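# Stand the coat stand upright inside the yellow tape

## Task

Get the coat stand standing upright with every one of its four feet within the yellow-taped area and none resting on the tape itself; it must not have fallen or be left leaning, it has to stay in place without the robot holding it, and the robot must release it and back away at the end.

## Robot and tools

Robot: a Hello Robot Stretch 3 with one arm. It has a two-wheel drive base (0.33 m long, 0.34 m wide) that can only drive straight or spin in place, a vertical mast with a lift, a telescoping arm that reaches out to the robot's right side, a wrist (yaw, pitch, roll), a two-finger gripper, and a head that pans and tilts. Spins pivot about the point between the drive wheels, 0.05 m behind the front edge. With the arm in and the wrist folded, a spin sweeps a 0.28 m radius; an unfolded, level gripper reaches past that. To move the gripper forward or back, drive the base.

Frames: the base frame has its origin on the floor between the drive wheels, x forward, y left, z up. hand_pose is reported in it, at the point where closed fingertips meet. The odometry frame is the base frame at the start of the scene.

execute_actions takes "actions", a list run in order. Each action may have "robot", "steps" (1 to 450 control steps at 30 per second; default 1) and "until" (only together with steps; ends the action early once every listed condition holds). An action with only steps just waits; an empty list returns the current state and images. "robot" is one command, a list of up to 8 commands run one after another (queue), or {"stop": true}, which brakes everything and clears the queue. A command may hold:
- "base": exactly one of translate_m (metres, a relative drive from where the base is when that command starts, forward positive, magnitude at most 1) or rotate_rad (radians, relative turn, counter-clockwise positive, magnitude at most 3.2).
- "joints": absolute targets by name, unnamed joints keep their targets. lift_m 0 to 1.1 (arm height); arm_m 0 to 0.52 (extension); wrist_yaw_rad -1.345 to 4.42 (0 along the arm, positive toward the front, 3.0 folded over the base); wrist_pitch_rad -1.57 to 0.451 (negative tips fingers down); wrist_roll_rad -2.911 to 2.911; gripper_m -0.089 to 0.179 (larger is wider; the real fingertip gap is 0.007 to 0.025 m less, zero below 0.007); head_pan_rad -3.953 to 1.73 (positive left, -1.57 looks along the arm); head_tilt_rad -1.53 to 0.419 (negative down).
- "contact_limits": {"arm_m": effort percent 1 to 100}, how hard the arm may push before halting; lower is gentler.
In a queue, {"pause_s": s} waits up to 15 s. Base and joint motions in one command start together and keep running across later actions. A new command overrides immediately and discards the rest of an older queue. Any invalid value rejects the entire call.

"until" examples: {"robot": {"status": "ended"}} fires when nothing is moving and no queue runs; {"robot": {"lift_m": [">", 0.3], "base_status": ["!=", "moving"]}} compares fields; {"any": {"status": "ended"}} fires when any one motion ends. Use 450 steps with status ended to wait for completion.

zoom_image: camera (head_camera, nav_camera or wrist_camera) and region [x0, y0, x1, y1] in pixels of that camera's last image, top-left origin, at most 504 by 504.

finished_scene: scene number; ends the scene irreversibly and reports success. Only call it after every motion has ended.

Results: base_status shows progress as (moved of goal); joint_goals and joint_status per joint; status words are moving, done, off_target (stuck short, maybe still pushing), contact_stop (lift or arm met resistance and went slack until commanded again), time_out, stopped, not_commanded, torque_fault (a wrist servo cut out for 10 s and is limp). measured_speeds in units per second. refusals count rejected goals; queue is idle/running/done/dropped/stopped; queue_left counts unstarted commands. Lines starting refused:, dropped:, replaced: explain failures. on_its_own reports goals the robot changed, slack or off joints, motors with unusual resting effort (likely pushing or loaded), and base lean. base_tilt gives lean in degrees (forward and right positive). motor_effort is percent of max, with peak in brackets; treat it as rough. lidar_m: 12 distances in metres, sector 1 straight ahead then counter-clockwise every 30 degrees (4 left, 7 behind, 10 right), in a plane 0.17 m up; misses thin or clear items. wrist_depth_mm and head_depth_mm: 7x7 grids of median depth in mm. base_odometry counts wheel turns, so slip shows as motion. Camera calibration is given in the setup and may be slightly off.

Speed: the base is fast (0.30 m/s, 1.9 rad/s) only when lift_m is below 0.30, arm_m below 0.03 and wrist_yaw_rad above 2.54; otherwise 0.10 m/s and 0.63 rad/s.

Gripper: to grasp, command a gripper_m below the object's width; to let go, open at least 0.02 wider than where the pads first touched. Neither reading nor done proves a grasp; squeezing too hard lets the stall guard weaken grip.

Cautions: fold or unfold the wrist only with lift_m between 0.32 and 0.95, pitch -0.4 and roll near 0, or it can strike the robot; once folded, the lift may go down to 0.25. With yaw below -0.4 keep pitch at -0.5 or lower. Pushing on something rigid with the gripper higher than about 0.45 m can tip the robot, and a second push after a contact_stop is riskier. Do not drive while holding or pushing something immovable. If the robot snags or leans, reverse the last move in small steps, pull the gripper away, and lower lift_m to about 0.2 if still tipped. The simulation keeps running while you think. Avoid drops, slams and hard pushes, and do not knock the coat stand over; something may occasionally nudge loose objects.

Each tool is called after "Emit:" in YAML: its name, and indented under it one key for each argument.

## Session

Emit:
execute_actions:
  actions: []

Scene clock: 0.00 s.
robot.base_odometry: x=+0.000 y=+0.000 heading=+0.000 (m, m, rad; robot's odometry frame)
robot.turned_by_wheels: +0.000 (rad since the last result)
robot.turned_by_imu: +0.000 (rad since the last result)
robot.base_tilt: forward=+0.1 right=-1.8 (deg)
robot.lidar_m: 1.15 2.66 1.94 1.60 1.89 1.20 1.49 1.20 1.86 1.87 1.92 2.37
robot.head_depth_mm: 1783 2636 3469 3450 3407 3372 2387 / 1776 2624 3407 3456 2702 2728 2363 / 1813 2340 3401 3331 2690 2643 2275 / 1803 2348 3348 3342 2640 2607 2371 / 1817 2331 3286 3249 2604 2592 2358 / 1804 2510 3254 3230 2568 2545 2326 / 1804 2517 3268 3249 2545 2517 2341
robot.base_status: not_commanded
robot.joint_positions: lift_m=+0.508 arm_m=+0.002 wrist_yaw_rad=+3.085 wrist_pitch_rad=-0.592 wrist_roll_rad=-0.018 gripper_m=+0.037 head_pan_rad=-0.012 head_tilt_rad=-0.018
robot.joint_goals: lift_m=+0.508 arm_m=+0.002 wrist_yaw_rad=+3.085 wrist_pitch_rad=-0.592 wrist_roll_rad=-0.018 gripper_m=+0.037 head_pan_rad=-0.012 head_tilt_rad=-0.018
robot.joint_status: lift_m=not_commanded arm_m=not_commanded wrist_yaw_rad=not_commanded wrist_pitch_rad=not_commanded wrist_roll_rad=not_commanded gripper_m=not_commanded head_pan_rad=not_commanded head_tilt_rad=not_commanded
robot.measured_speeds: translate_m=+0.000 rotate_rad=+0.000 lift_m=+0.000 arm_m=+0.000 wrist_yaw_rad=+0.000 wrist_pitch_rad=+0.000 wrist_roll_rad=+0.000 head_pan_rad=+0.000 head_tilt_rad=+0.000
robot: refusals=0 queue=idle queue_left=0
robot.motor_effort: left_wheel=+0 right_wheel=+0 lift_m=+43 arm_m=+0 wrist_yaw_rad=+0 wrist_pitch_rad=+6 wrist_roll_rad=+0 gripper_m=+0 head_pan_rad=+0 head_tilt_rad=+3 (%)
robot.hand_pose: x=-0.0100 y=+0.0521 z=+0.4837 quat_wxyz=(+0.224, +0.675, +0.189, +0.677) (m; robot's base frame)
robot.wrist_depth_mm: - - - - - - - / - - - - - - - / - - - - - - - / 923 922 903 918 927 903 899 / 821 795 799 789 823 785 794 / 703 702 728 693 - 684 688 / 626 633 - - 614 607 607
pictures: head_camera (sideways: a quarter turn clockwise sets it upright), nav_camera (sideways: a quarter turn counterclockwise sets it upright), wrist_camera
Images, in order (width x height): head_camera 896x504, nav_camera 672x504, wrist_camera 644x364.

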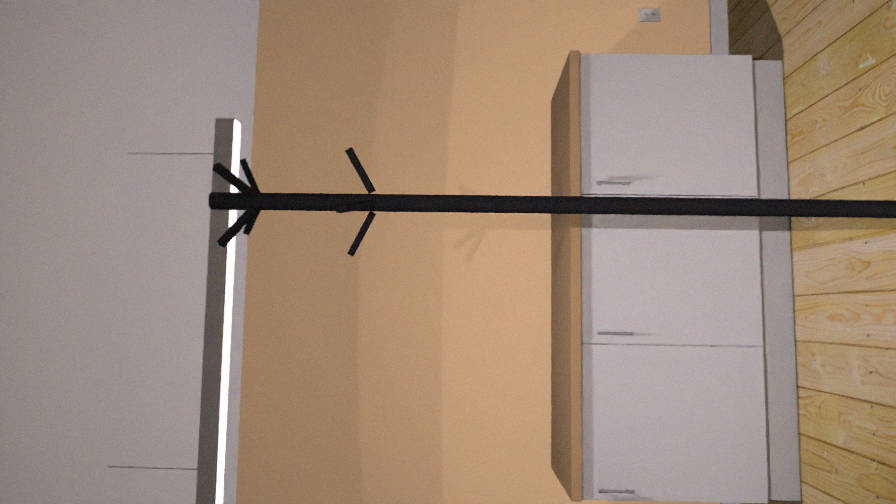

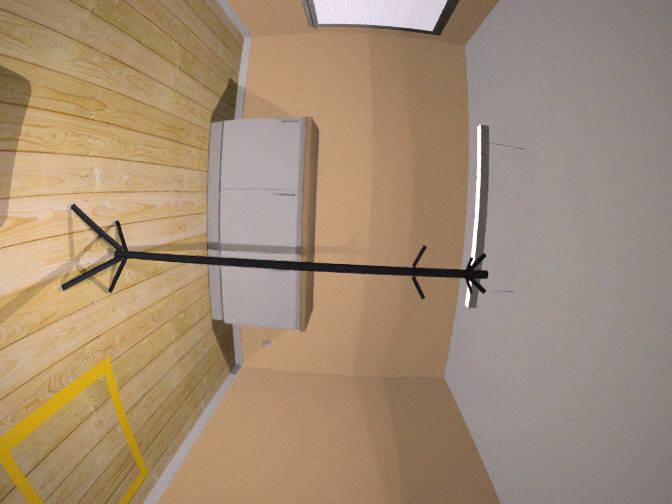

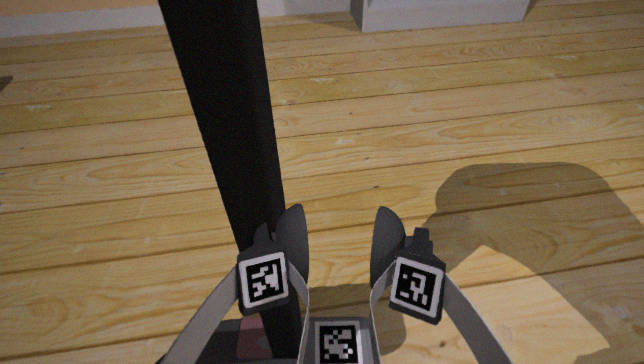

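Emit:
execute_actions:
  actions:
    - {"robot":[{"joints":{"head_pan_rad":-0.4,"head_tilt_rad":-0.8,"wrist_pitch_rad":-0.4}},{"joints":{"wrist_yaw_rad":0,"gripper_m":0.15}},{"joints":{"wrist_pitch_rad":0}}],"steps":450,"until":{"robot":{"status":"ended"}}}

Scene clock: 8.07 s.
robot.base_odometry: x=+0.000 y=+0.000 heading=+0.000 (m, m, rad; robot's odometry frame)
robot.turned_by_wheels: +0.000 (rad since the last result)
robot.turned_by_imu: +0.000 (rad since the last result)
robot.base_tilt: forward=+0.1 right=-1.9 (deg)
robot.lidar_m: 1.15 2.66 1.94 1.60 1.89 1.20 1.49 1.20 1.86 1.87 1.92 2.37
robot.head_depth_mm: 2280 2523 2411 1903 1569 1329 1153 / 2651 2887 2447 1930 1558 1333 1157 / 3040 3194 2481 1918 1571 1330 1160 / 3204 3454 2448 1918 1581 1342 1172 / 2575 2860 2481 1922 1573 1341 1168 / 2375 2677 2496 1834 1587 1346 1166 / 2258 2464 2403 1946 1561 1360 1168
robot.base_status: not_commanded
robot.joint_positions: lift_m=+0.508 arm_m=+0.002 wrist_yaw_rad=+0.003 wrist_pitch_rad=-0.025 wrist_roll_rad=-0.018 gripper_m=+0.150 head_pan_rad=-0.393 head_tilt_rad=-0.790
robot.joint_goals: lift_m=+0.508 arm_m=+0.002 wrist_yaw_rad=+0.000 wrist_pitch_rad=+0.000 wrist_roll_rad=-0.018 gripper_m=+0.150 head_pan_rad=-0.400 head_tilt_rad=-0.800
robot.joint_status: lift_m=not_commanded arm_m=not_commanded wrist_yaw_rad=done wrist_pitch_rad=done wrist_roll_rad=not_commanded gripper_m=done head_pan_rad=done head_tilt_rad=done
robot.measured_speeds: translate_m=+0.000 rotate_rad=+0.000 lift_m=+0.000 arm_m=+0.000 wrist_yaw_rad=+0.000 wrist_pitch_rad=+0.000 wrist_roll_rad=+0.000 head_pan_rad=+0.000 head_tilt_rad=+0.000
robot: refusals=0 queue=done queue_left=0
robot.motor_effort: left_wheel=-1(0) right_wheel=+0(0) lift_m=+44(43) arm_m=+0(1) wrist_yaw_rad=-3(2) wrist_pitch_rad=+12(11) wrist_roll_rad=+0(0) gripper_m=+0(81) head_pan_rad=-3(26) head_tilt_rad=-5(43) (%)
robot.hand_pose: x=-0.0206 y=-0.4024 z=+0.6160 quat_wxyz=(+0.714, +0.011, -0.700, -0.008) (m; robot's base frame)
robot.wrist_depth_mm: - - - - - - - / - - - - - - - / - - - - - - - / - - - - - - - / - - - - - - - / - - - - - - - / - - - - - - -
pictures: head_camera (sideways: a quarter turn clockwise sets it upright), nav_camera (sideways: a quarter turn counterclockwise sets it upright), wrist_camera
camera_calibration (this result's frames):
head_camera: T_world_to_cam=[[-0.64326, 0.23826, -0.727632, 0.969395], [0.327947, 0.944498, 0.0193515, -0.0275986], [0.691858, -0.226177, -0.685694, 0.845553], [0, 0, 0, 1]] pos_world=[0.0476208, -0.0136565, 1.28569]
nav_camera: T_world_to_cam=[[0.696847, -0.262729, 0.667366, -0.83432], [-0.38284, -0.923099, 0.0363465, 0.00508619], [0.606496, -0.280823, -0.743842, 0.921189], [0, 0, 0, 1]] pos_world=[0.0246432, 0.0441859, 1.24183]
wrist_camera: T_world_to_cam=[[-0.997579, -0.0568745, 0.0400082, -0.0600819], [-0.0519252, 0.226593, -0.972605, 0.718854], [0.0462508, -0.972328, -0.228997, -0.0876248], [0, 0, 0, 1]] pos_world=[-0.0185572, -0.251504, 0.681498]
Images, in order (width x height): head_camera 896x504, nav_camera 672x504, wrist_camera 644x364.

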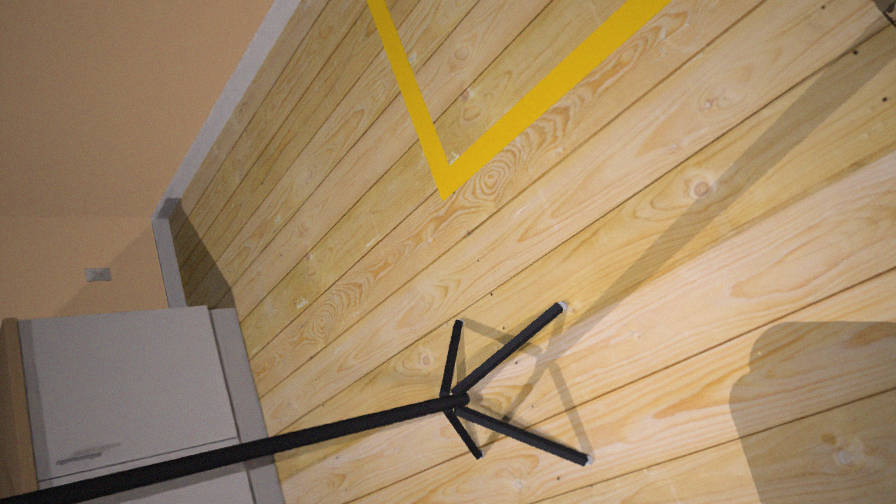

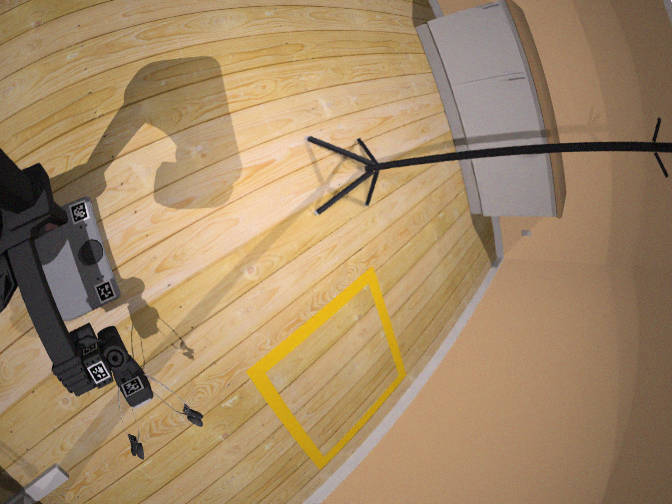

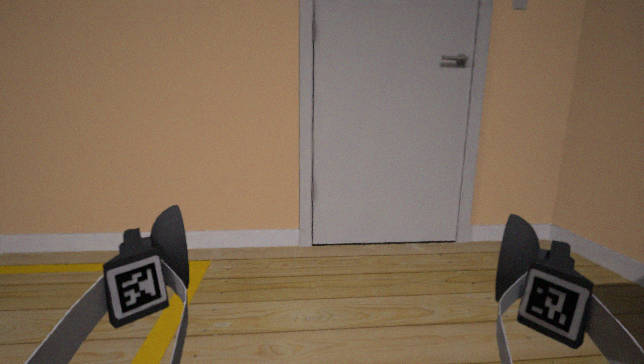

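Emit:
execute_actions:
  actions:
    - {"robot":[{"base":{"rotate_rad":0.22},"joints":{"lift_m":0.3,"head_pan_rad":-1.6,"head_tilt_rad":-1.0}},{"base":{"translate_m":0.65}},{"base":{"rotate_rad":1.11}}],"steps":450,"until":{"robot":{"status":"ended"}}}

Scene clock: 37.10 s.
robot.base_odometry: x=+0.634 y=+0.142 heading=+1.330 (m, m, rad; robot's odometry frame)
robot.turned_by_wheels: +1.330 (rad since the last result)
robot.turned_by_imu: +1.315 (rad since the last result)
robot.base_tilt: forward=+0.0 right=-2.0 (deg)
robot.lidar_m: 1.57 1.52 1.98 1.78 1.81 2.32 1.97 1.95 2.12 0.54 2.00 2.30
robot.head_depth_mm: 2713 2234 1845 1588 1376 1220 1104 / 2699 2253 1878 1594 1387 1230 - / 574 2055 1780 1561 1370 1247 - / 1972 2197 1891 1596 1389 1240 1133 / 1899 2163 1883 1615 1400 1242 1114 / 1826 2107 1898 1626 1405 1252 1122 / 1761 2049 1904 1623 1417 1250 1121
robot.base_status: done (rotate_rad +1.1098 of +1.1100)
robot.joint_positions: lift_m=+0.301 arm_m=+0.002 wrist_yaw_rad=+0.003 wrist_pitch_rad=-0.024 wrist_roll_rad=-0.018 gripper_m=+0.150 head_pan_rad=-1.593 head_tilt_rad=-0.988
robot.joint_goals: lift_m=+0.300 arm_m=+0.002 wrist_yaw_rad=+0.000 wrist_pitch_rad=+0.000 wrist_roll_rad=-0.018 gripper_m=+0.150 head_pan_rad=-1.600 head_tilt_rad=-1.000
robot.joint_status: lift_m=done arm_m=not_commanded wrist_yaw_rad=done wrist_pitch_rad=done wrist_roll_rad=not_commanded gripper_m=done head_pan_rad=done head_tilt_rad=done
robot.measured_speeds: translate_m=+0.000 rotate_rad=+0.000 lift_m=+0.000 arm_m=+0.000 wrist_yaw_rad=+0.000 wrist_pitch_rad=+0.000 wrist_roll_rad=+0.000 head_pan_rad=+0.000 head_tilt_rad=+0.000
robot: refusals=0 queue=done queue_left=0
robot.motor_effort: left_wheel=-4(9) right_wheel=+5(10) lift_m=+23(43) arm_m=+0(0) wrist_yaw_rad=-2(3) wrist_pitch_rad=+12(12) wrist_roll_rad=+0(0) gripper_m=+0(0) head_pan_rad=-3(36) head_tilt_rad=-7(22) (%)
robot.hand_pose: x=-0.0208 y=-0.4025 z=+0.4092 quat_wxyz=(+0.714, +0.010, -0.700, -0.008) (m; robot's base frame)
robot.wrist_depth_mm: - - - - - - - / - - - - - - - / - - - - - - - / - - - - - - - / - - - - - - - / 937 - 969 457 996 972 - / 742 747 720 508 680 764 724
pictures: head_camera (sideways: a quarter turn clockwise sets it upright), nav_camera (sideways: a quarter turn counterclockwise sets it upright), wrist_camera
camera_calibration (this result's frames):
head_camera: T_world_to_cam=[[-0.00790758, 0.815579, -0.578592, 0.771316], [0.999044, 0.0313165, 0.0304896, -0.0461865], [0.0429862, -0.577798, -0.815047, 1.01772], [0, 0, 0, 1]] pos_world=[0.00849367, -0.0395858, 1.27718]
nav_camera: T_world_to_cam=[[0.00479082, -0.861389, 0.507924, -0.62237], [-0.999242, 0.0154969, 0.0357062, 0.00968923], [-0.0386281, -0.50771, -0.860662, 1.077], [0, 0, 0, 1]] pos_world=[0.0542661, 0.0105523, 1.24271]
wrist_camera: T_world_to_cam=[[-0.997631, -0.0558984, 0.0400876, -0.0516845], [-0.0517135, 0.225198, -0.97294, 0.51726], [0.0453581, -0.972708, -0.227556, -0.135792], [0, 0, 0, 1]] pos_world=[-0.0186535, -0.251461, 0.474434]
Images, in order (width x height): head_camera 896x504, nav_camera 672x504, wrist_camera 644x364.

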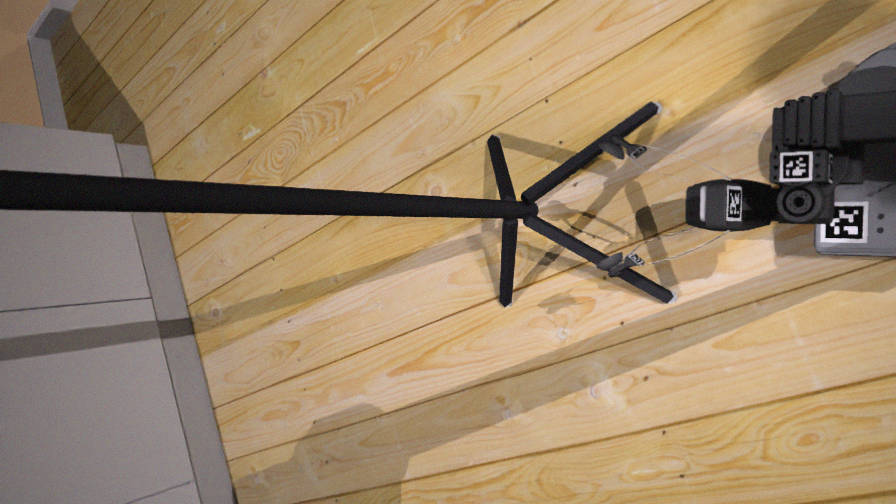

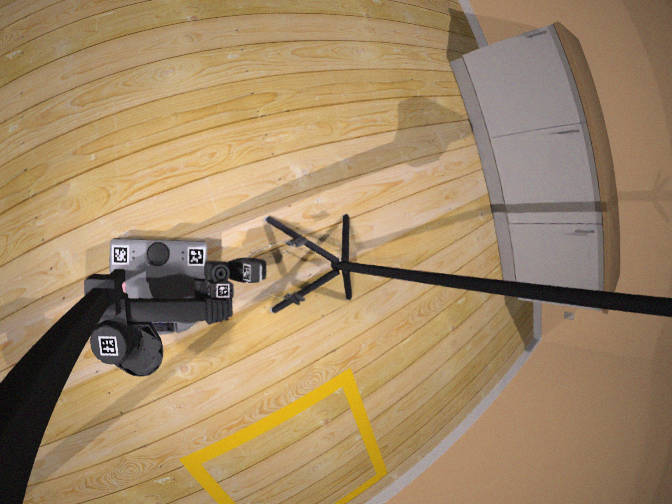

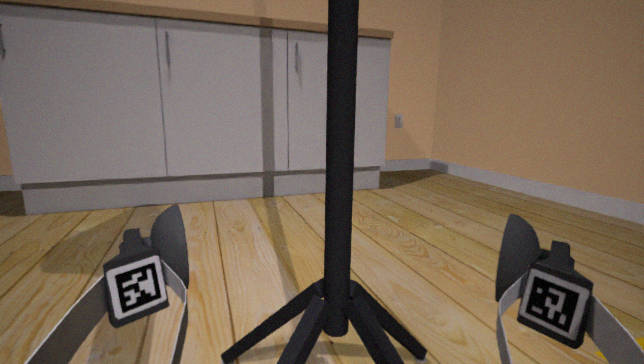

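Emit:
execute_actions:
  actions:
    - {"robot":[{"joints":{"lift_m":0.2,"arm_m":0.21,"head_pan_rad":-1.9}},{"joints":{"gripper_m":-0.03}},{"base":{"translate_m":-0.2}}],"steps":450,"until":{"robot":{"status":"ended"}}}

Scene clock: 49.23 s.
robot.base_odometry: x=+0.587 y=-0.052 heading=+1.330 (m, m, rad; robot's odometry frame)
robot.turned_by_wheels: +0.000 (rad since the last result)
robot.turned_by_imu: +0.000 (rad since the last result)
robot.base_tilt: forward=+0.0 right=-1.8 (deg)
robot.lidar_m: 1.78 1.69 2.17 1.78 1.68 2.20 1.78 1.76 1.92 0.56 0.58 2.53
robot.head_depth_mm: 1926 2084 1829 1581 1375 1220 1101 / 2148 2239 1860 1592 1380 1231 1149 / 2398 2239 1873 1587 1394 1238 - / 2607 2261 1866 1589 1419 1217 1145 / 2771 2282 1882 1611 1400 1242 1113 / 2596 2286 1883 1601 1338 1243 1114 / 1960 2170 1895 1563 1391 1235 1125
robot.base_status: done (translate_m -0.2000 of -0.2000)
robot.joint_positions: lift_m=+0.201 arm_m=+0.210 wrist_yaw_rad=+0.003 wrist_pitch_rad=-0.023 wrist_roll_rad=-0.018 gripper_m=-0.030 head_pan_rad=-1.893 head_tilt_rad=-0.988
robot.joint_goals: lift_m=+0.200 arm_m=+0.210 wrist_yaw_rad=+0.000 wrist_pitch_rad=+0.000 wrist_roll_rad=-0.018 gripper_m=-0.030 head_pan_rad=-1.900 head_tilt_rad=-1.000
robot.joint_status: lift_m=done arm_m=done wrist_yaw_rad=done wrist_pitch_rad=done wrist_roll_rad=not_commanded gripper_m=done head_pan_rad=done head_tilt_rad=done
robot.measured_speeds: translate_m=+0.000 rotate_rad=+0.000 lift_m=+0.000 arm_m=+0.000 wrist_yaw_rad=+0.000 wrist_pitch_rad=+0.000 wrist_roll_rad=+0.000 head_pan_rad=+0.000 head_tilt_rad=+0.000
robot: refusals=0 queue=done queue_left=0
robot.motor_effort: left_wheel=-4(22) right_wheel=+4(53) lift_m=+22(26) arm_m=+3(5) wrist_yaw_rad=-2(75) wrist_pitch_rad=+11(12) wrist_roll_rad=+0(0) gripper_m=-12(90) head_pan_rad=-3(26) head_tilt_rad=-6(6) (%)
robot.hand_pose: x=-0.0207 y=-0.6104 z=+0.3093 quat_wxyz=(+0.714, +0.010, -0.700, -0.007) (m; robot's base frame)
robot.wrist_depth_mm: 191 - - - - - - / 193 - - - - - - / 195 - - - - - - / 198 - - - - - - / 203 - - - - - - / 209 256 754 - 769 775 787 / 203 267 339 594 586 596 600
pictures: head_camera (sideways: a quarter turn clockwise sets it upright), nav_camera (sideways: a quarter turn counterclockwise sets it upright), wrist_camera
camera_calibration (this result's frames):
head_camera: T_world_to_cam=[[0.233683, 0.781609, -0.578341, 0.769516], [0.96362, -0.265528, 0.0305061, -0.0459918], [-0.129722, -0.56443, -0.815224, 1.019], [0, 0, 0, 1]] pos_world=[-0.0033172, -0.038516, 1.27716]
nav_camera: T_world_to_cam=[[-0.250201, -0.824428, 0.507659, -0.62047], [-0.949972, 0.310287, 0.0357041, 0.00939142], [-0.186955, -0.473329, -0.860818, 1.07811], [0, 0, 0, 1]] pos_world=[0.0552382, -0.00414594, 1.24271]
wrist_camera: T_world_to_cam=[[-0.997601, -0.0564085, 0.0401202, -0.0594881], [-0.0518323, 0.224575, -0.973077, 0.466589], [0.0458798, -0.972823, -0.22696, -0.361021], [0, 0, 0, 1]] pos_world=[-0.0185975, -0.459349, 0.374477]
Images, in order (width x height): head_camera 896x504, nav_camera 672x504, wrist_camera 644x364.

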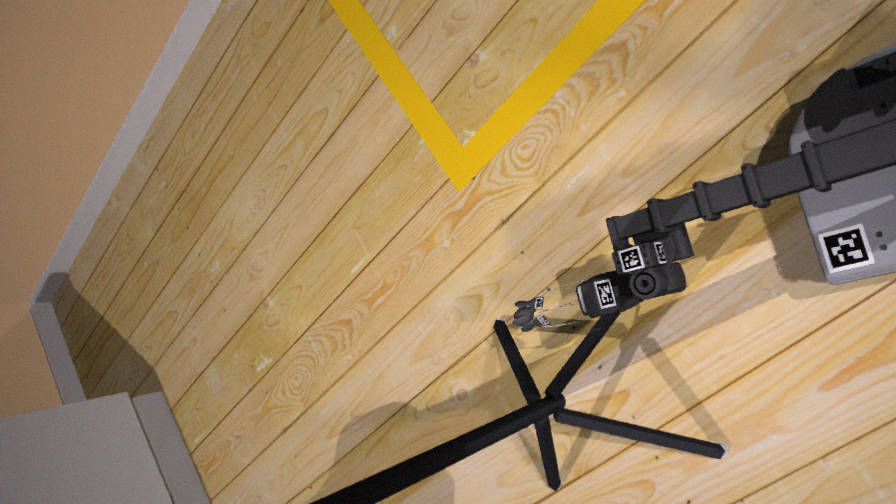

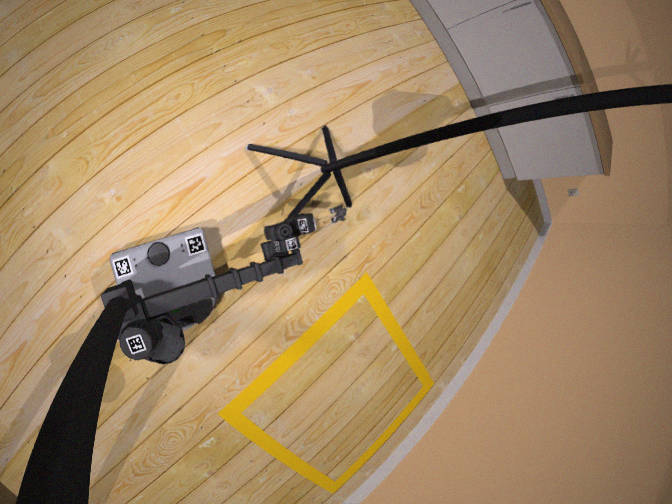

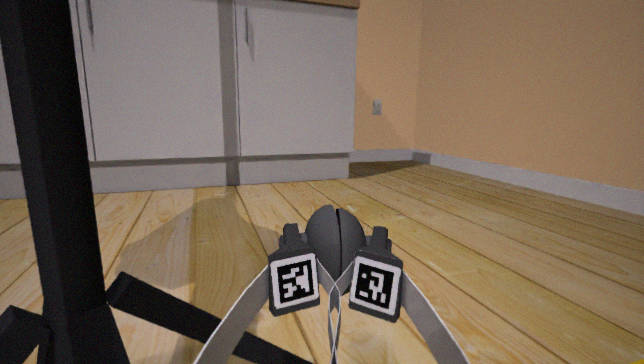

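Emit:
execute_actions:
  actions:
    - {"robot":[{"joints":{"lift_m":0.36,"arm_m":0,"wrist_pitch_rad":-0.4,"head_pan_rad":0,"head_tilt_rad":-1.1}},{"joints":{"wrist_yaw_rad":3.0}},{"joints":{"lift_m":0.27}},{"base":{"translate_m":0.85}},{"base":{"rotate_rad":-1.571}},{"base":{"translate_m":0.6}},{"base":{"rotate_rad":-1.571}},{"base":{"translate_m":0.35}}],"steps":450}
    - {"steps":450,"until":{"robot":{"status":"ended"}}}

Scene clock: 80.23 s.
robot.base_odometry: x=+1.289 y=+0.290 heading=-1.812 (m, m, rad; robot's odometry frame)
robot.turned_by_wheels: -3.142 (rad since the last result)
robot.turned_by_imu: -3.086 (rad since the last result)
robot.base_tilt: forward=+0.1 right=-1.8 (deg)
robot.lidar_m: 0.28 0.28 1.66 1.33 1.32 1.43 1.78 1.43 1.70 2.42 2.47 2.45
robot.head_depth_mm: 2160 1915 1663 1467 1317 1200 1115 / 2164 1932 1680 1469 1321 1189 1123 / 2112 1947 1675 1488 1318 1192 1126 / 321 384 504 699 1270 1206 1130 / 1880 1921 1686 1496 1322 1201 1132 / 1902 1963 1699 1512 1339 1216 1110 / 1829 1975 1720 1510 1352 1225 1108
robot.base_status: done (translate_m +0.3500 of +0.3500)
robot.joint_positions: lift_m=+0.271 arm_m=+0.002 wrist_yaw_rad=+2.998 wrist_pitch_rad=-0.414 wrist_roll_rad=-0.018 gripper_m=-0.030 head_pan_rad=-0.007 head_tilt_rad=-1.088
robot.joint_goals: lift_m=+0.270 arm_m=+0.000 wrist_yaw_rad=+3.000 wrist_pitch_rad=-0.400 wrist_roll_rad=-0.018 gripper_m=-0.030 head_pan_rad=+0.000 head_tilt_rad=-1.100
robot.joint_status: lift_m=done arm_m=done wrist_yaw_rad=done wrist_pitch_rad=done wrist_roll_rad=not_commanded gripper_m=done head_pan_rad=done head_tilt_rad=done
robot.measured_speeds: translate_m=+0.000 rotate_rad=+0.000 lift_m=+0.000 arm_m=+0.000 wrist_yaw_rad=+0.000 wrist_pitch_rad=+0.000 wrist_roll_rad=+0.000 head_pan_rad=+0.000 head_tilt_rad=+0.000
robot: refusals=0 queue=done queue_left=0
robot.motor_effort: left_wheel=+2(13) right_wheel=-4(13) lift_m=+23(68) arm_m=-5(5) wrist_yaw_rad=+2(2) wrist_pitch_rad=+7(11) wrist_roll_rad=+0(0) gripper_m=-12(12) head_pan_rad=+3(39) head_tilt_rad=-6(18) (%)
robot.hand_pose: x=+0.0110 y=+0.0754 z=+0.2841 quat_wxyz=(+0.194, +0.694, +0.097, +0.686) (m; robot's base frame)
robot.wrist_depth_mm: - - - - - - - / - - - - - - - / 964 980 975 938 939 962 969 / 736 742 753 741 743 735 718 / 618 596 595 - 597 596 591 / 512 520 - - 500 509 506 / - - - - 433 410 410
pictures: head_camera (sideways: a quarter turn clockwise sets it upright), nav_camera (sideways: a quarter turn counterclockwise sets it upright), wrist_camera
camera_calibration (this result's frames):
head_camera: T_world_to_cam=[[-0.869006, -0.0203851, -0.494381, 0.666865], [-0.0437216, 0.998406, 0.0356846, -0.0465846], [0.492865, 0.0526253, -0.868513, 1.08447], [0, 0, 0, 1]] pos_world=[0.0429743, 0.00303372, 1.27323]
nav_camera: T_world_to_cam=[[0.907581, 0.0180373, 0.419489, -0.512685], [0.00375422, -0.999386, 0.0348495, 0.00469082], [0.41986, -0.0300539, -0.907091, 1.13454], [0, 0, 0, 1]] pos_world=[-0.0110613, 0.0480326, 1.24403]
wrist_camera: T_world_to_cam=[[0.996683, -0.079626, 0.0168151, -0.00181156], [-0.032623, -0.580203, -0.813819, 0.304899], [0.0745573, 0.810571, -0.580876, 0.264718], [0, 0, 0, 1]] pos_world=[-0.00798437, -0.0378136, 0.401931]
Images, in order (width x height): head_camera 896x504, nav_camera 672x504, wrist_camera 644x364.

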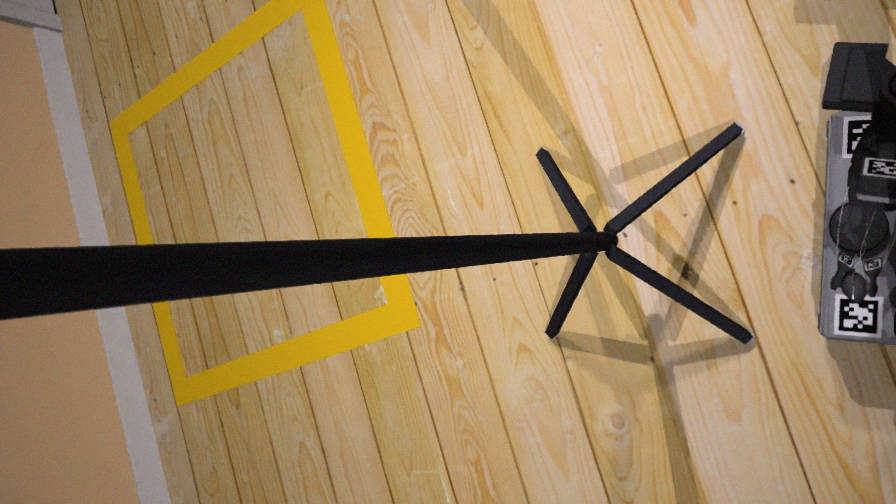

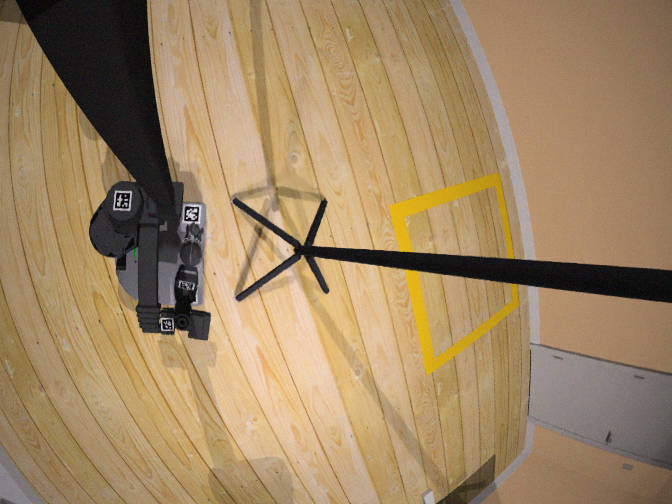

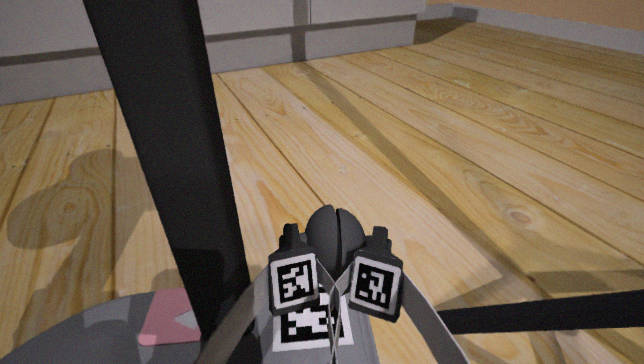

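Emit:
execute_actions:
  actions:
    - {"robot":[{"joints":{"lift_m":0.32}},{"base":{"translate_m":0.3}}],"steps":450,"until":{"robot":{"status":"ended"}}}

Scene clock: 90.27 s.
robot.base_odometry: x=+1.217 y=-0.002 heading=-1.812 (m, m, rad; robot's odometry frame)
robot.turned_by_wheels: +0.000 (rad since the last result)
robot.turned_by_imu: -0.001 (rad since the last result)
robot.base_tilt: forward=+0.2 right=-1.9 (deg)
robot.lidar_m: 0.28 0.17 0.16 1.44 1.43 1.56 2.06 1.71 1.90 2.39 2.29 2.20
robot.head_depth_mm: 1975 1912 1659 1466 1320 1187 1101 / 1887 1930 1667 1471 1318 1197 1124 / 1802 1927 1674 1479 1329 1207 1124 / 1744 1926 1676 1492 1337 1159 1123 / 1693 1916 1718 338 1281 1193 1122 / - - 1667 1484 1349 1215 1110 / - 1862 1721 1500 1356 1224 1115
robot.base_status: done (translate_m +0.2999 of +0.3000)
robot.joint_positions: lift_m=+0.319 arm_m=+0.002 wrist_yaw_rad=+2.998 wrist_pitch_rad=-0.415 wrist_roll_rad=-0.018 gripper_m=-0.030 head_pan_rad=-0.007 head_tilt_rad=-1.088
robot.joint_goals: lift_m=+0.320 arm_m=+0.000 wrist_yaw_rad=+3.000 wrist_pitch_rad=-0.400 wrist_roll_rad=-0.018 gripper_m=-0.030 head_pan_rad=+0.000 head_tilt_rad=-1.100
robot.joint_status: lift_m=done arm_m=done wrist_yaw_rad=done wrist_pitch_rad=done wrist_roll_rad=not_commanded gripper_m=done head_pan_rad=done head_tilt_rad=done
robot.measured_speeds: translate_m=+0.000 rotate_rad=+0.000 lift_m=+0.000 arm_m=+0.000 wrist_yaw_rad=+0.000 wrist_pitch_rad=+0.000 wrist_roll_rad=+0.000 head_pan_rad=+0.000 head_tilt_rad=+0.000
robot: refusals=0 queue=done queue_left=0
robot.motor_effort: left_wheel=+18(30) right_wheel=+5(66) lift_m=+62(65) arm_m=-4(4) wrist_yaw_rad=+2(2) wrist_pitch_rad=+8(8) wrist_roll_rad=+0(0) gripper_m=-12(12) head_pan_rad=+3(3) head_tilt_rad=-5(6) (%)
robot.hand_pose: x=+0.0110 y=+0.0754 z=+0.3328 quat_wxyz=(+0.194, +0.694, +0.098, +0.686) (m; robot's base frame)
robot.wrist_depth_mm: - - - - - - - / - - - - - - - / - - - - - - - / 838 830 829 832 828 809 833 / 680 680 681 - 669 669 675 / 577 578 - - 568 562 553 / 497 515 - - 368 274 228
pictures: head_camera (sideways: a quarter turn clockwise sets it upright), nav_camera (sideways: a quarter turn counterclockwise sets it upright), wrist_camera
camera_calibration (this result's frames):
head_camera: T_world_to_cam=[[-0.869279, -0.0204163, -0.4939, 0.666241], [-0.0437398, 0.998404, 0.0357124, -0.0466206], [0.492383, 0.0526471, -0.868785, 1.08483], [0, 0, 0, 1]] pos_world=[0.0429583, 0.00303523, 1.27321]
nav_camera: T_world_to_cam=[[0.907812, 0.0180703, 0.418987, -0.512033], [0.00381143, -0.999386, 0.0348438, 0.00469794], [0.41936, -0.0300346, -0.907323, 1.13484], [0, 0, 0, 1]] pos_world=[-0.0110951, 0.0480322, 1.24404]
wrist_camera: T_world_to_cam=[[0.996702, -0.0793955, 0.0167906, -0.00258635], [-0.0325371, -0.580518, -0.813597, 0.344467], [0.0743432, 0.810367, -0.581187, 0.293169], [0, 0, 0, 1]] pos_world=[-0.00800936, -0.0378105, 0.450687]
Images, in order (width x height): head_camera 896x504, nav_camera 672x504, wrist_camera 644x364.

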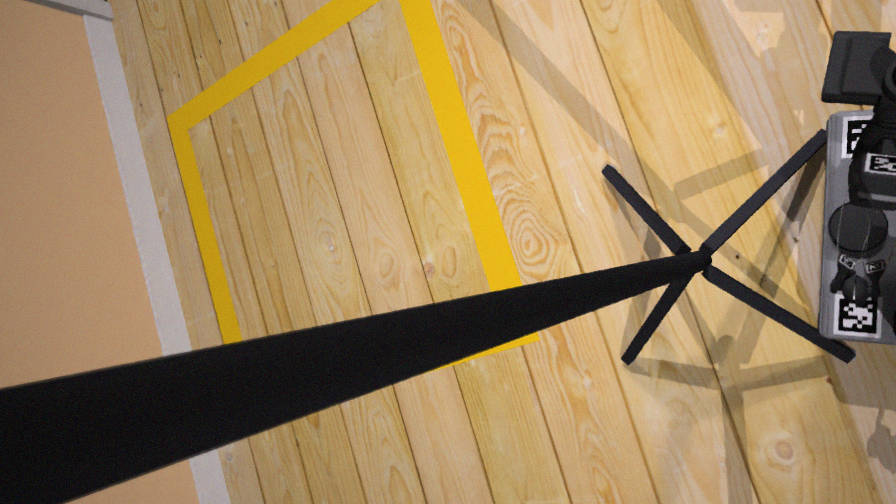

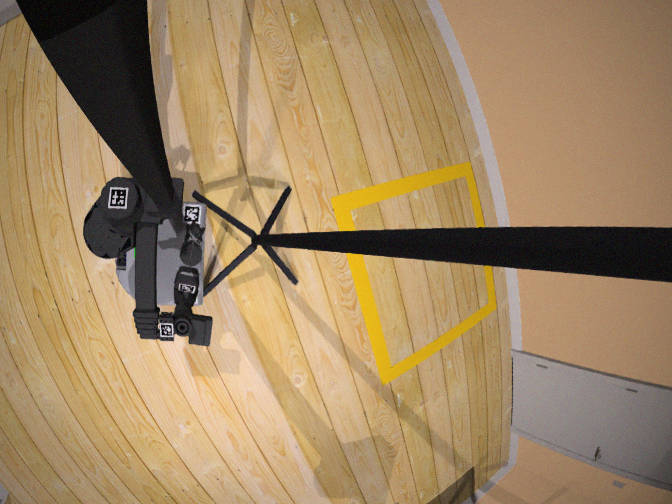

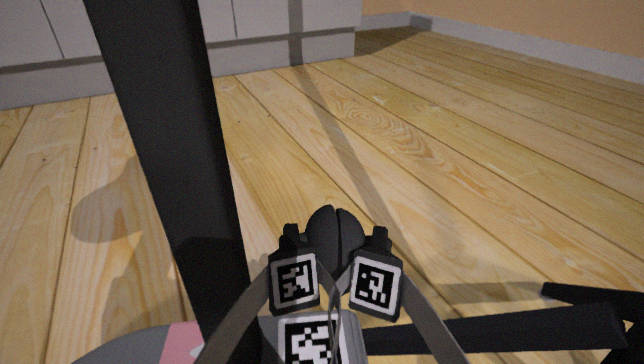

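Works.

Emit:
execute_actions:
  actions:
    - {"robot":[{"base":{"rotate_rad":-0.1}},{"base":{"translate_m":0.4}}],"steps":450,"until":{"robot":{"status":"ended"}}}

Scene clock: 99.13 s.
robot.base_odometry: x=+1.083 y=-0.378 heading=-1.912 (m, m, rad; robot's odometry frame)
robot.turned_by_wheels: -0.100 (rad since the last result)
robot.turned_by_imu: -0.096 (rad since the last result)
robot.base_tilt: forward=+0.1 right=-1.9 (deg)
robot.lidar_m: 1.51 0.29 0.17 1.67 1.64 1.70 2.46 2.07 2.54 2.37 2.08 1.80
robot.head_depth_mm: 1653 1876 1657 1458 1310 1198 1100 / 1576 1841 1666 1484 1315 1198 1123 / 1509 1814 1671 1486 1335 1206 1120 / 1431 1715 1682 1477 1335 1198 1124 / 1359 1624 1695 1496 1345 1169 1117 / 1291 1533 1692 1503 472 1196 1108 / 1242 1454 1644 1532 1292 1225 1112
robot.base_status: done (translate_m +0.4000 of +0.4000)
robot.joint_positions: lift_m=+0.319 arm_m=+0.002 wrist_yaw_rad=+2.998 wrist_pitch_rad=-0.415 wrist_roll_rad=-0.018 gripper_m=-0.030 head_pan_rad=-0.007 head_tilt_rad=-1.088
robot.joint_goals: lift_m=+0.320 arm_m=+0.000 wrist_yaw_rad=+3.000 wrist_pitch_rad=-0.400 wrist_roll_rad=-0.018 gripper_m=-0.030 head_pan_rad=+0.000 head_tilt_rad=-1.100
robot.joint_status: lift_m=done arm_m=done wrist_yaw_rad=done wrist_pitch_rad=done wrist_roll_rad=not_commanded gripper_m=done head_pan_rad=done head_tilt_rad=done
robot.measured_speeds: translate_m=+0.000 rotate_rad=+0.000 lift_m=+0.000 arm_m=+0.000 wrist_yaw_rad=+0.000 wrist_pitch_rad=+0.000 wrist_roll_rad=+0.000 head_pan_rad=+0.000 head_tilt_rad=+0.000
robot: refusals=0 queue=done queue_left=0
robot.motor_effort: left_wheel=+11(25) right_wheel=+0(9) lift_m=+62(61) arm_m=-4(4) wrist_yaw_rad=+2(1) wrist_pitch_rad=+8(7) wrist_roll_rad=+0(0) gripper_m=-12(11) head_pan_rad=+3(3) head_tilt_rad=-6(6) (%)
robot.hand_pose: x=+0.0110 y=+0.0754 z=+0.3328 quat_wxyz=(+0.194, +0.694, +0.098, +0.686) (m; robot's base frame)
robot.wrist_depth_mm: - - - - - - - / - - - - - - 179 / - - - - - - 184 / 846 844 841 818 817 814 202 / 693 675 682 - 683 542 613 / 572 570 - - 300 264 531 / 491 522 - - 483 466 261
pictures: head_camera (sideways: a quarter turn clockwise sets it upright), nav_camera (sideways: a quarter turn counterclockwise sets it upright), wrist_camera
camera_calibration (this result's frames):
head_camera: T_world_to_cam=[[-0.869282, -0.02042, -0.493895, 0.666235], [-0.0437439, 0.998404, 0.0357127, -0.046621], [0.492378, 0.0526493, -0.868788, 1.08483], [0, 0, 0, 1]] pos_world=[0.0429581, 0.00303539, 1.27321]
nav_camera: T_world_to_cam=[[0.907815, 0.0180742, 0.418982, -0.512026], [0.00381594, -0.999385, 0.0348437, 0.00469799], [0.419355, -0.0300328, -0.907326, 1.13485], [0, 0, 0, 1]] pos_world=[-0.0110957, 0.0480321, 1.24404]
wrist_camera: T_world_to_cam=[[0.996702, -0.0793956, 0.0167904, -0.00258631], [-0.0325373, -0.580518, -0.813597, 0.344467], [0.0743432, 0.810367, -0.581187, 0.293169], [0, 0, 0, 1]] pos_world=[-0.00800935, -0.0378107, 0.450687]
Images, in order (width x height): head_camera 896x504, nav_camera 672x504, wrist_camera 644x364.

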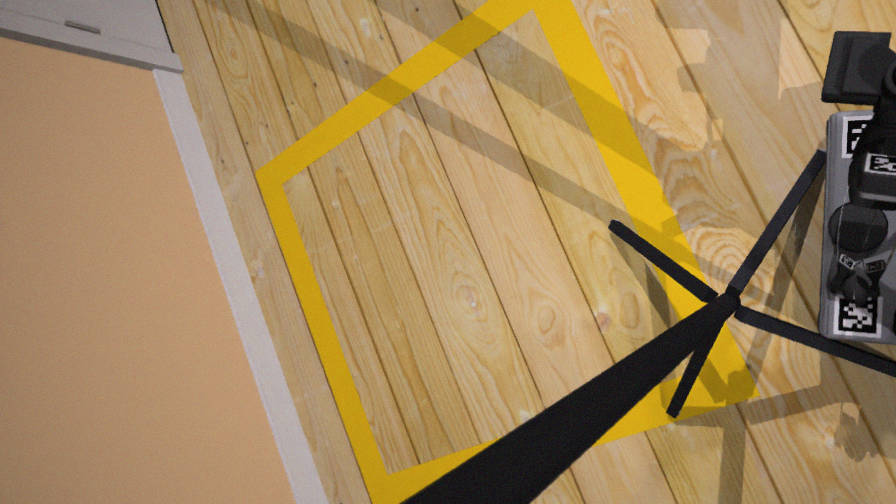

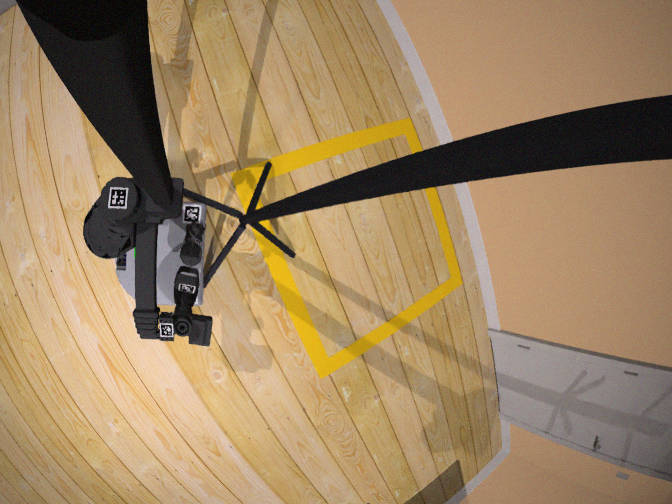

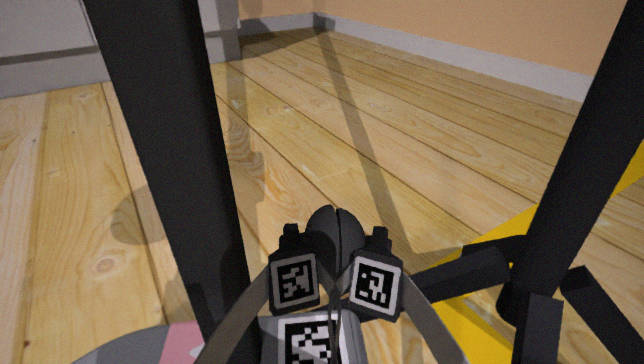

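Emit:
execute_actions:
  actions:
    - {"robot":{"base":{"translate_m":0.3},"joints":{"head_pan_rad":0.3,"head_tilt_rad":-1.3}},"steps":450,"until":{"robot":{"status":"ended"}}}

Scene clock: 106.57 s.
robot.base_odometry: x=+0.983 y=-0.661 heading=-1.912 (m, m, rad; robot's odometry frame)
robot.turned_by_wheels: +0.000 (rad since the last result)
robot.turned_by_imu: +0.001 (rad since the last result)
robot.base_tilt: forward=+0.1 right=-1.9 (deg)
robot.lidar_m: 1.13 1.10 0.28 0.17 1.78 1.84 2.73 2.34 2.81 2.40 1.94 1.47
robot.head_depth_mm: 1266 1518 1431 1341 1245 1168 1107 / 1249 1525 1437 1335 1253 1196 - / 1223 1512 1447 1342 1256 1204 - / 1210 1510 1450 1356 1262 - - / 1188 1477 1459 1352 1250 - - / 1168 1471 1469 1374 1240 1217 - / 1152 1435 1475 358 1280 1208 1115
robot.base_status: done (translate_m +0.3000 of +0.3000)
robot.joint_positions: lift_m=+0.319 arm_m=+0.002 wrist_yaw_rad=+2.998 wrist_pitch_rad=-0.415 wrist_roll_rad=-0.018 gripper_m=-0.030 head_pan_rad=+0.293 head_tilt_rad=-1.285
robot.joint_goals: lift_m=+0.320 arm_m=+0.000 wrist_yaw_rad=+3.000 wrist_pitch_rad=-0.400 wrist_roll_rad=-0.018 gripper_m=-0.030 head_pan_rad=+0.300 head_tilt_rad=-1.300
robot.joint_status: lift_m=done arm_m=done wrist_yaw_rad=done wrist_pitch_rad=done wrist_roll_rad=not_commanded gripper_m=done head_pan_rad=done head_tilt_rad=done
robot.measured_speeds: translate_m=+0.000 rotate_rad=+0.000 lift_m=+0.000 arm_m=+0.000 wrist_yaw_rad=+0.000 wrist_pitch_rad=+0.000 wrist_roll_rad=+0.000 head_pan_rad=+0.000 head_tilt_rad=+0.000
robot: refusals=0 queue=done queue_left=0
robot.motor_effort: left_wheel=+9(18) right_wheel=+0(7) lift_m=+61(61) arm_m=-5(4) wrist_yaw_rad=+1(2) wrist_pitch_rad=+7(7) wrist_roll_rad=+0(0) gripper_m=-12(12) head_pan_rad=+3(26) head_tilt_rad=-8(26) (%)
robot.hand_pose: x=+0.0110 y=+0.0754 z=+0.3328 quat_wxyz=(+0.194, +0.694, +0.098, +0.686) (m; robot's base frame)
robot.wrist_depth_mm: - - - - - - 922 / - - - - - - 972 / - - - - 232 - 968 / 844 835 822 835 741 830 802 / 673 676 672 - 285 661 656 / 574 567 - - 534 528 557 / 498 514 - - 476 468 484
pictures: head_camera (sideways: a quarter turn clockwise sets it upright), nav_camera (sideways: a quarter turn counterclockwise sets it upright), wrist_camera
camera_calibration (this result's frames):
head_camera: T_world_to_cam=[[-0.900834, -0.298876, -0.314914, 0.433311], [-0.328665, 0.943382, 0.0448307, -0.0567432], [0.283686, 0.143886, -0.948061, 1.18908], [0, 0, 0, 1]] pos_world=[0.0343665, 0.0119447, 1.26632]
nav_camera: T_world_to_cam=[[0.923649, 0.303568, 0.233922, -0.271111], [0.30471, -0.951902, 0.0321563, 0.00636977], [0.232433, 0.0415773, -0.971723, 1.21958], [0, 0, 0, 1]] pos_world=[-0.0350003, 0.0376572, 1.24831]
wrist_camera: T_world_to_cam=[[0.996702, -0.0793957, 0.0167904, -0.00258628], [-0.0325374, -0.580518, -0.813597, 0.344467], [0.0743432, 0.810367, -0.581187, 0.293169], [0, 0, 0, 1]] pos_world=[-0.00800934, -0.0378107, 0.450687]
Images, in order (width x height): head_camera 896x504, nav_camera 672x504, wrist_camera 644x364.

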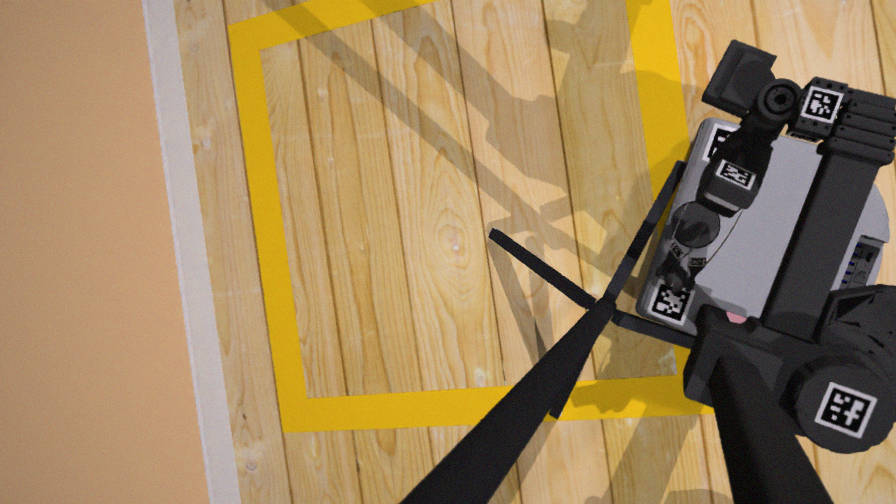

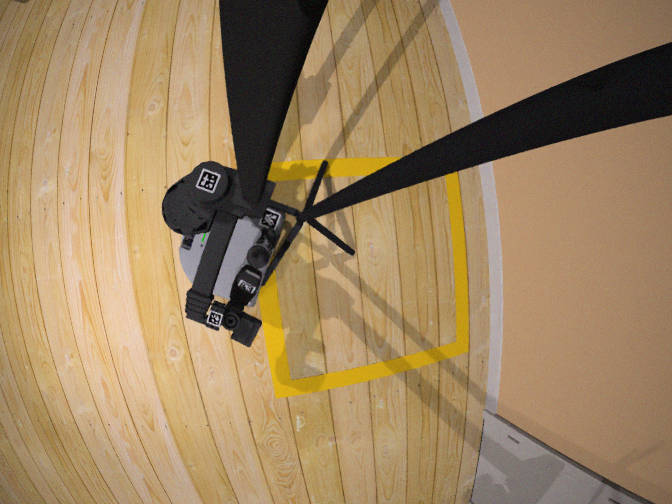

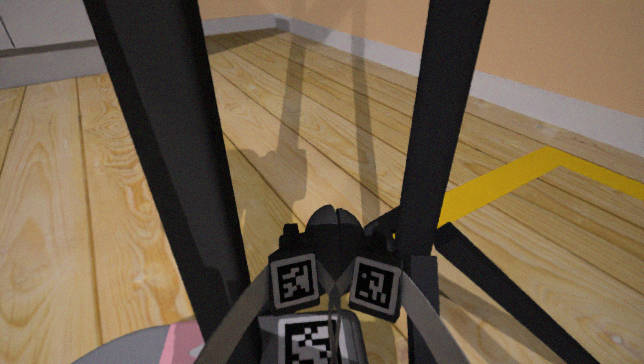

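Emit:
execute_actions:
  actions:
    - {"robot":[{"joints":{"lift_m":0.27,"head_pan_rad":0,"head_tilt_rad":-1.15},"base":{"translate_m":-0.55}},{"base":{"rotate_rad":1.11}},{"base":{"translate_m":0.52}},{"base":{"rotate_rad":-1.73}},{"joints":{"lift_m":0.32}},{"base":{"translate_m":0.45}}],"steps":450,"until":{"robot":{"status":"ended"}}}
    - {"steps":450,"until":{"robot":{"status":"ended"}}}

Scene clock: 131.27 s.
robot.base_odometry: x=+1.160 y=-0.774 heading=-2.532 (m, m, rad; robot's odometry frame)
robot.turned_by_wheels: -0.620 (rad since the last result)
robot.turned_by_imu: -0.608 (rad since the last result)
robot.base_tilt: forward=+0.1 right=-1.8 (deg)
robot.lidar_m: 0.28 0.17 0.17 0.99 1.33 1.60 1.64 2.17 2.47 2.57 2.61 2.12
robot.head_depth_mm: 2036 1781 1589 1425 1289 1181 1095 / 2054 1778 1588 1424 1298 1187 - / 1986 1795 1593 1428 1307 1187 - / 1762 1795 1598 1438 1285 1174 - / 1488 1745 1613 371 1286 1203 - / - - 1561 1454 1320 1208 1123 / - 1299 1479 1464 1328 1209 1115
robot.base_status: done (translate_m +0.4500 of +0.4500)
robot.joint_positions: lift_m=+0.319 arm_m=+0.002 wrist_yaw_rad=+2.998 wrist_pitch_rad=-0.415 wrist_roll_rad=-0.018 gripper_m=-0.030 head_pan_rad=+0.006 head_tilt_rad=-1.148
robot.joint_goals: lift_m=+0.320 arm_m=+0.000 wrist_yaw_rad=+3.000 wrist_pitch_rad=-0.400 wrist_roll_rad=-0.018 gripper_m=-0.030 head_pan_rad=+0.000 head_tilt_rad=-1.150
robot.joint_status: lift_m=done arm_m=done wrist_yaw_rad=done wrist_pitch_rad=done wrist_roll_rad=not_commanded gripper_m=done head_pan_rad=done head_tilt_rad=done
robot.measured_speeds: translate_m=+0.000 rotate_rad=+0.000 lift_m=+0.000 arm_m=+0.000 wrist_yaw_rad=+0.000 wrist_pitch_rad=+0.000 wrist_roll_rad=+0.000 head_pan_rad=+0.000 head_tilt_rad=+0.000
robot: refusals=0 queue=done queue_left=0
robot.motor_effort: left_wheel=+7(15) right_wheel=-2(33) lift_m=+61(66) arm_m=-4(5) wrist_yaw_rad=+1(2) wrist_pitch_rad=+8(8) wrist_roll_rad=+0(0) gripper_m=-12(12) head_pan_rad=-3(21) head_tilt_rad=+0(15) (%)
robot.hand_pose: x=+0.0110 y=+0.0754 z=+0.3328 quat_wxyz=(+0.194, +0.694, +0.098, +0.686) (m; robot's base frame)
robot.wrist_depth_mm: - - - - 934 864 779 / - - - - - 912 837 / - - - - - 974 881 / 842 826 824 842 812 816 809 / 674 681 661 - 678 661 673 / 568 567 - - 566 559 414 / 490 518 - - 362 279 230
pictures: head_camera (sideways: a quarter turn clockwise sets it upright), nav_camera (sideways: a quarter turn counterclockwise sets it upright), wrist_camera
camera_calibration (this result's frames):
head_camera: T_world_to_cam=[[-0.897016, -0.0318754, -0.440847, 0.597304], [-0.054458, 0.997767, 0.0386651, -0.0503965], [0.43863, 0.0586909, -0.896749, 1.1215], [0, 0, 0, 1]] pos_world=[0.0411256, 0.00350174, 1.27097]
nav_camera: T_world_to_cam=[[0.931011, 0.0300003, 0.363756, -0.440238], [0.0188522, -0.999239, 0.0341598, 0.00549931], [0.364503, -0.0249456, -0.930868, 1.16576], [0, 0, 0, 1]] pos_world=[-0.0151596, 0.0477829, 1.24512]
wrist_camera: T_world_to_cam=[[0.996708, -0.0793138, 0.0167833, -0.0025686], [-0.0325028, -0.580601, -0.813539, 0.344434], [0.0742693, 0.810316, -0.581268, 0.293169], [0, 0, 0, 1]] pos_world=[-0.00801823, -0.0377844, 0.450663]
Images, in order (width x height): head_camera 896x504, nav_camera 672x504, wrist_camera 644x364.

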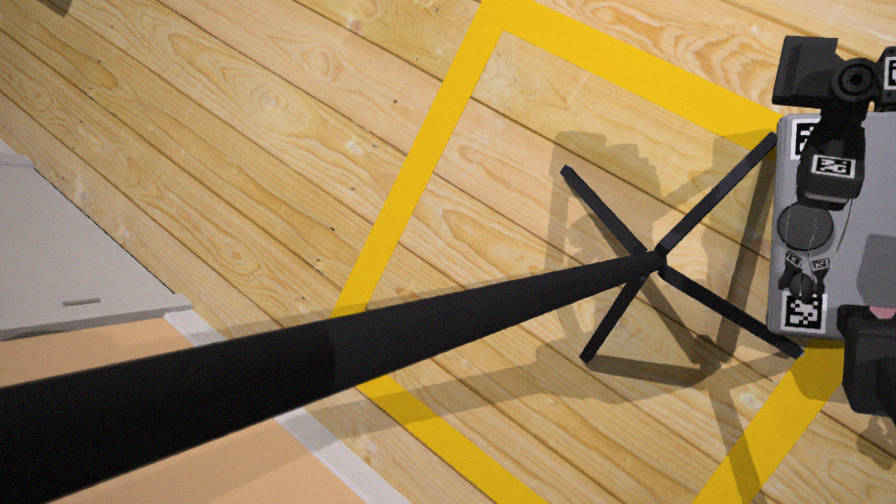

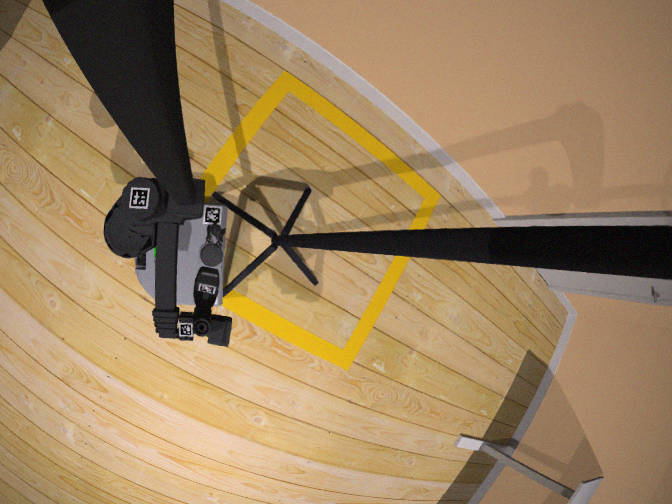

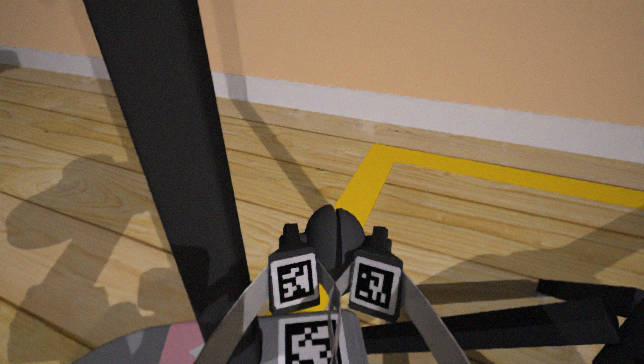

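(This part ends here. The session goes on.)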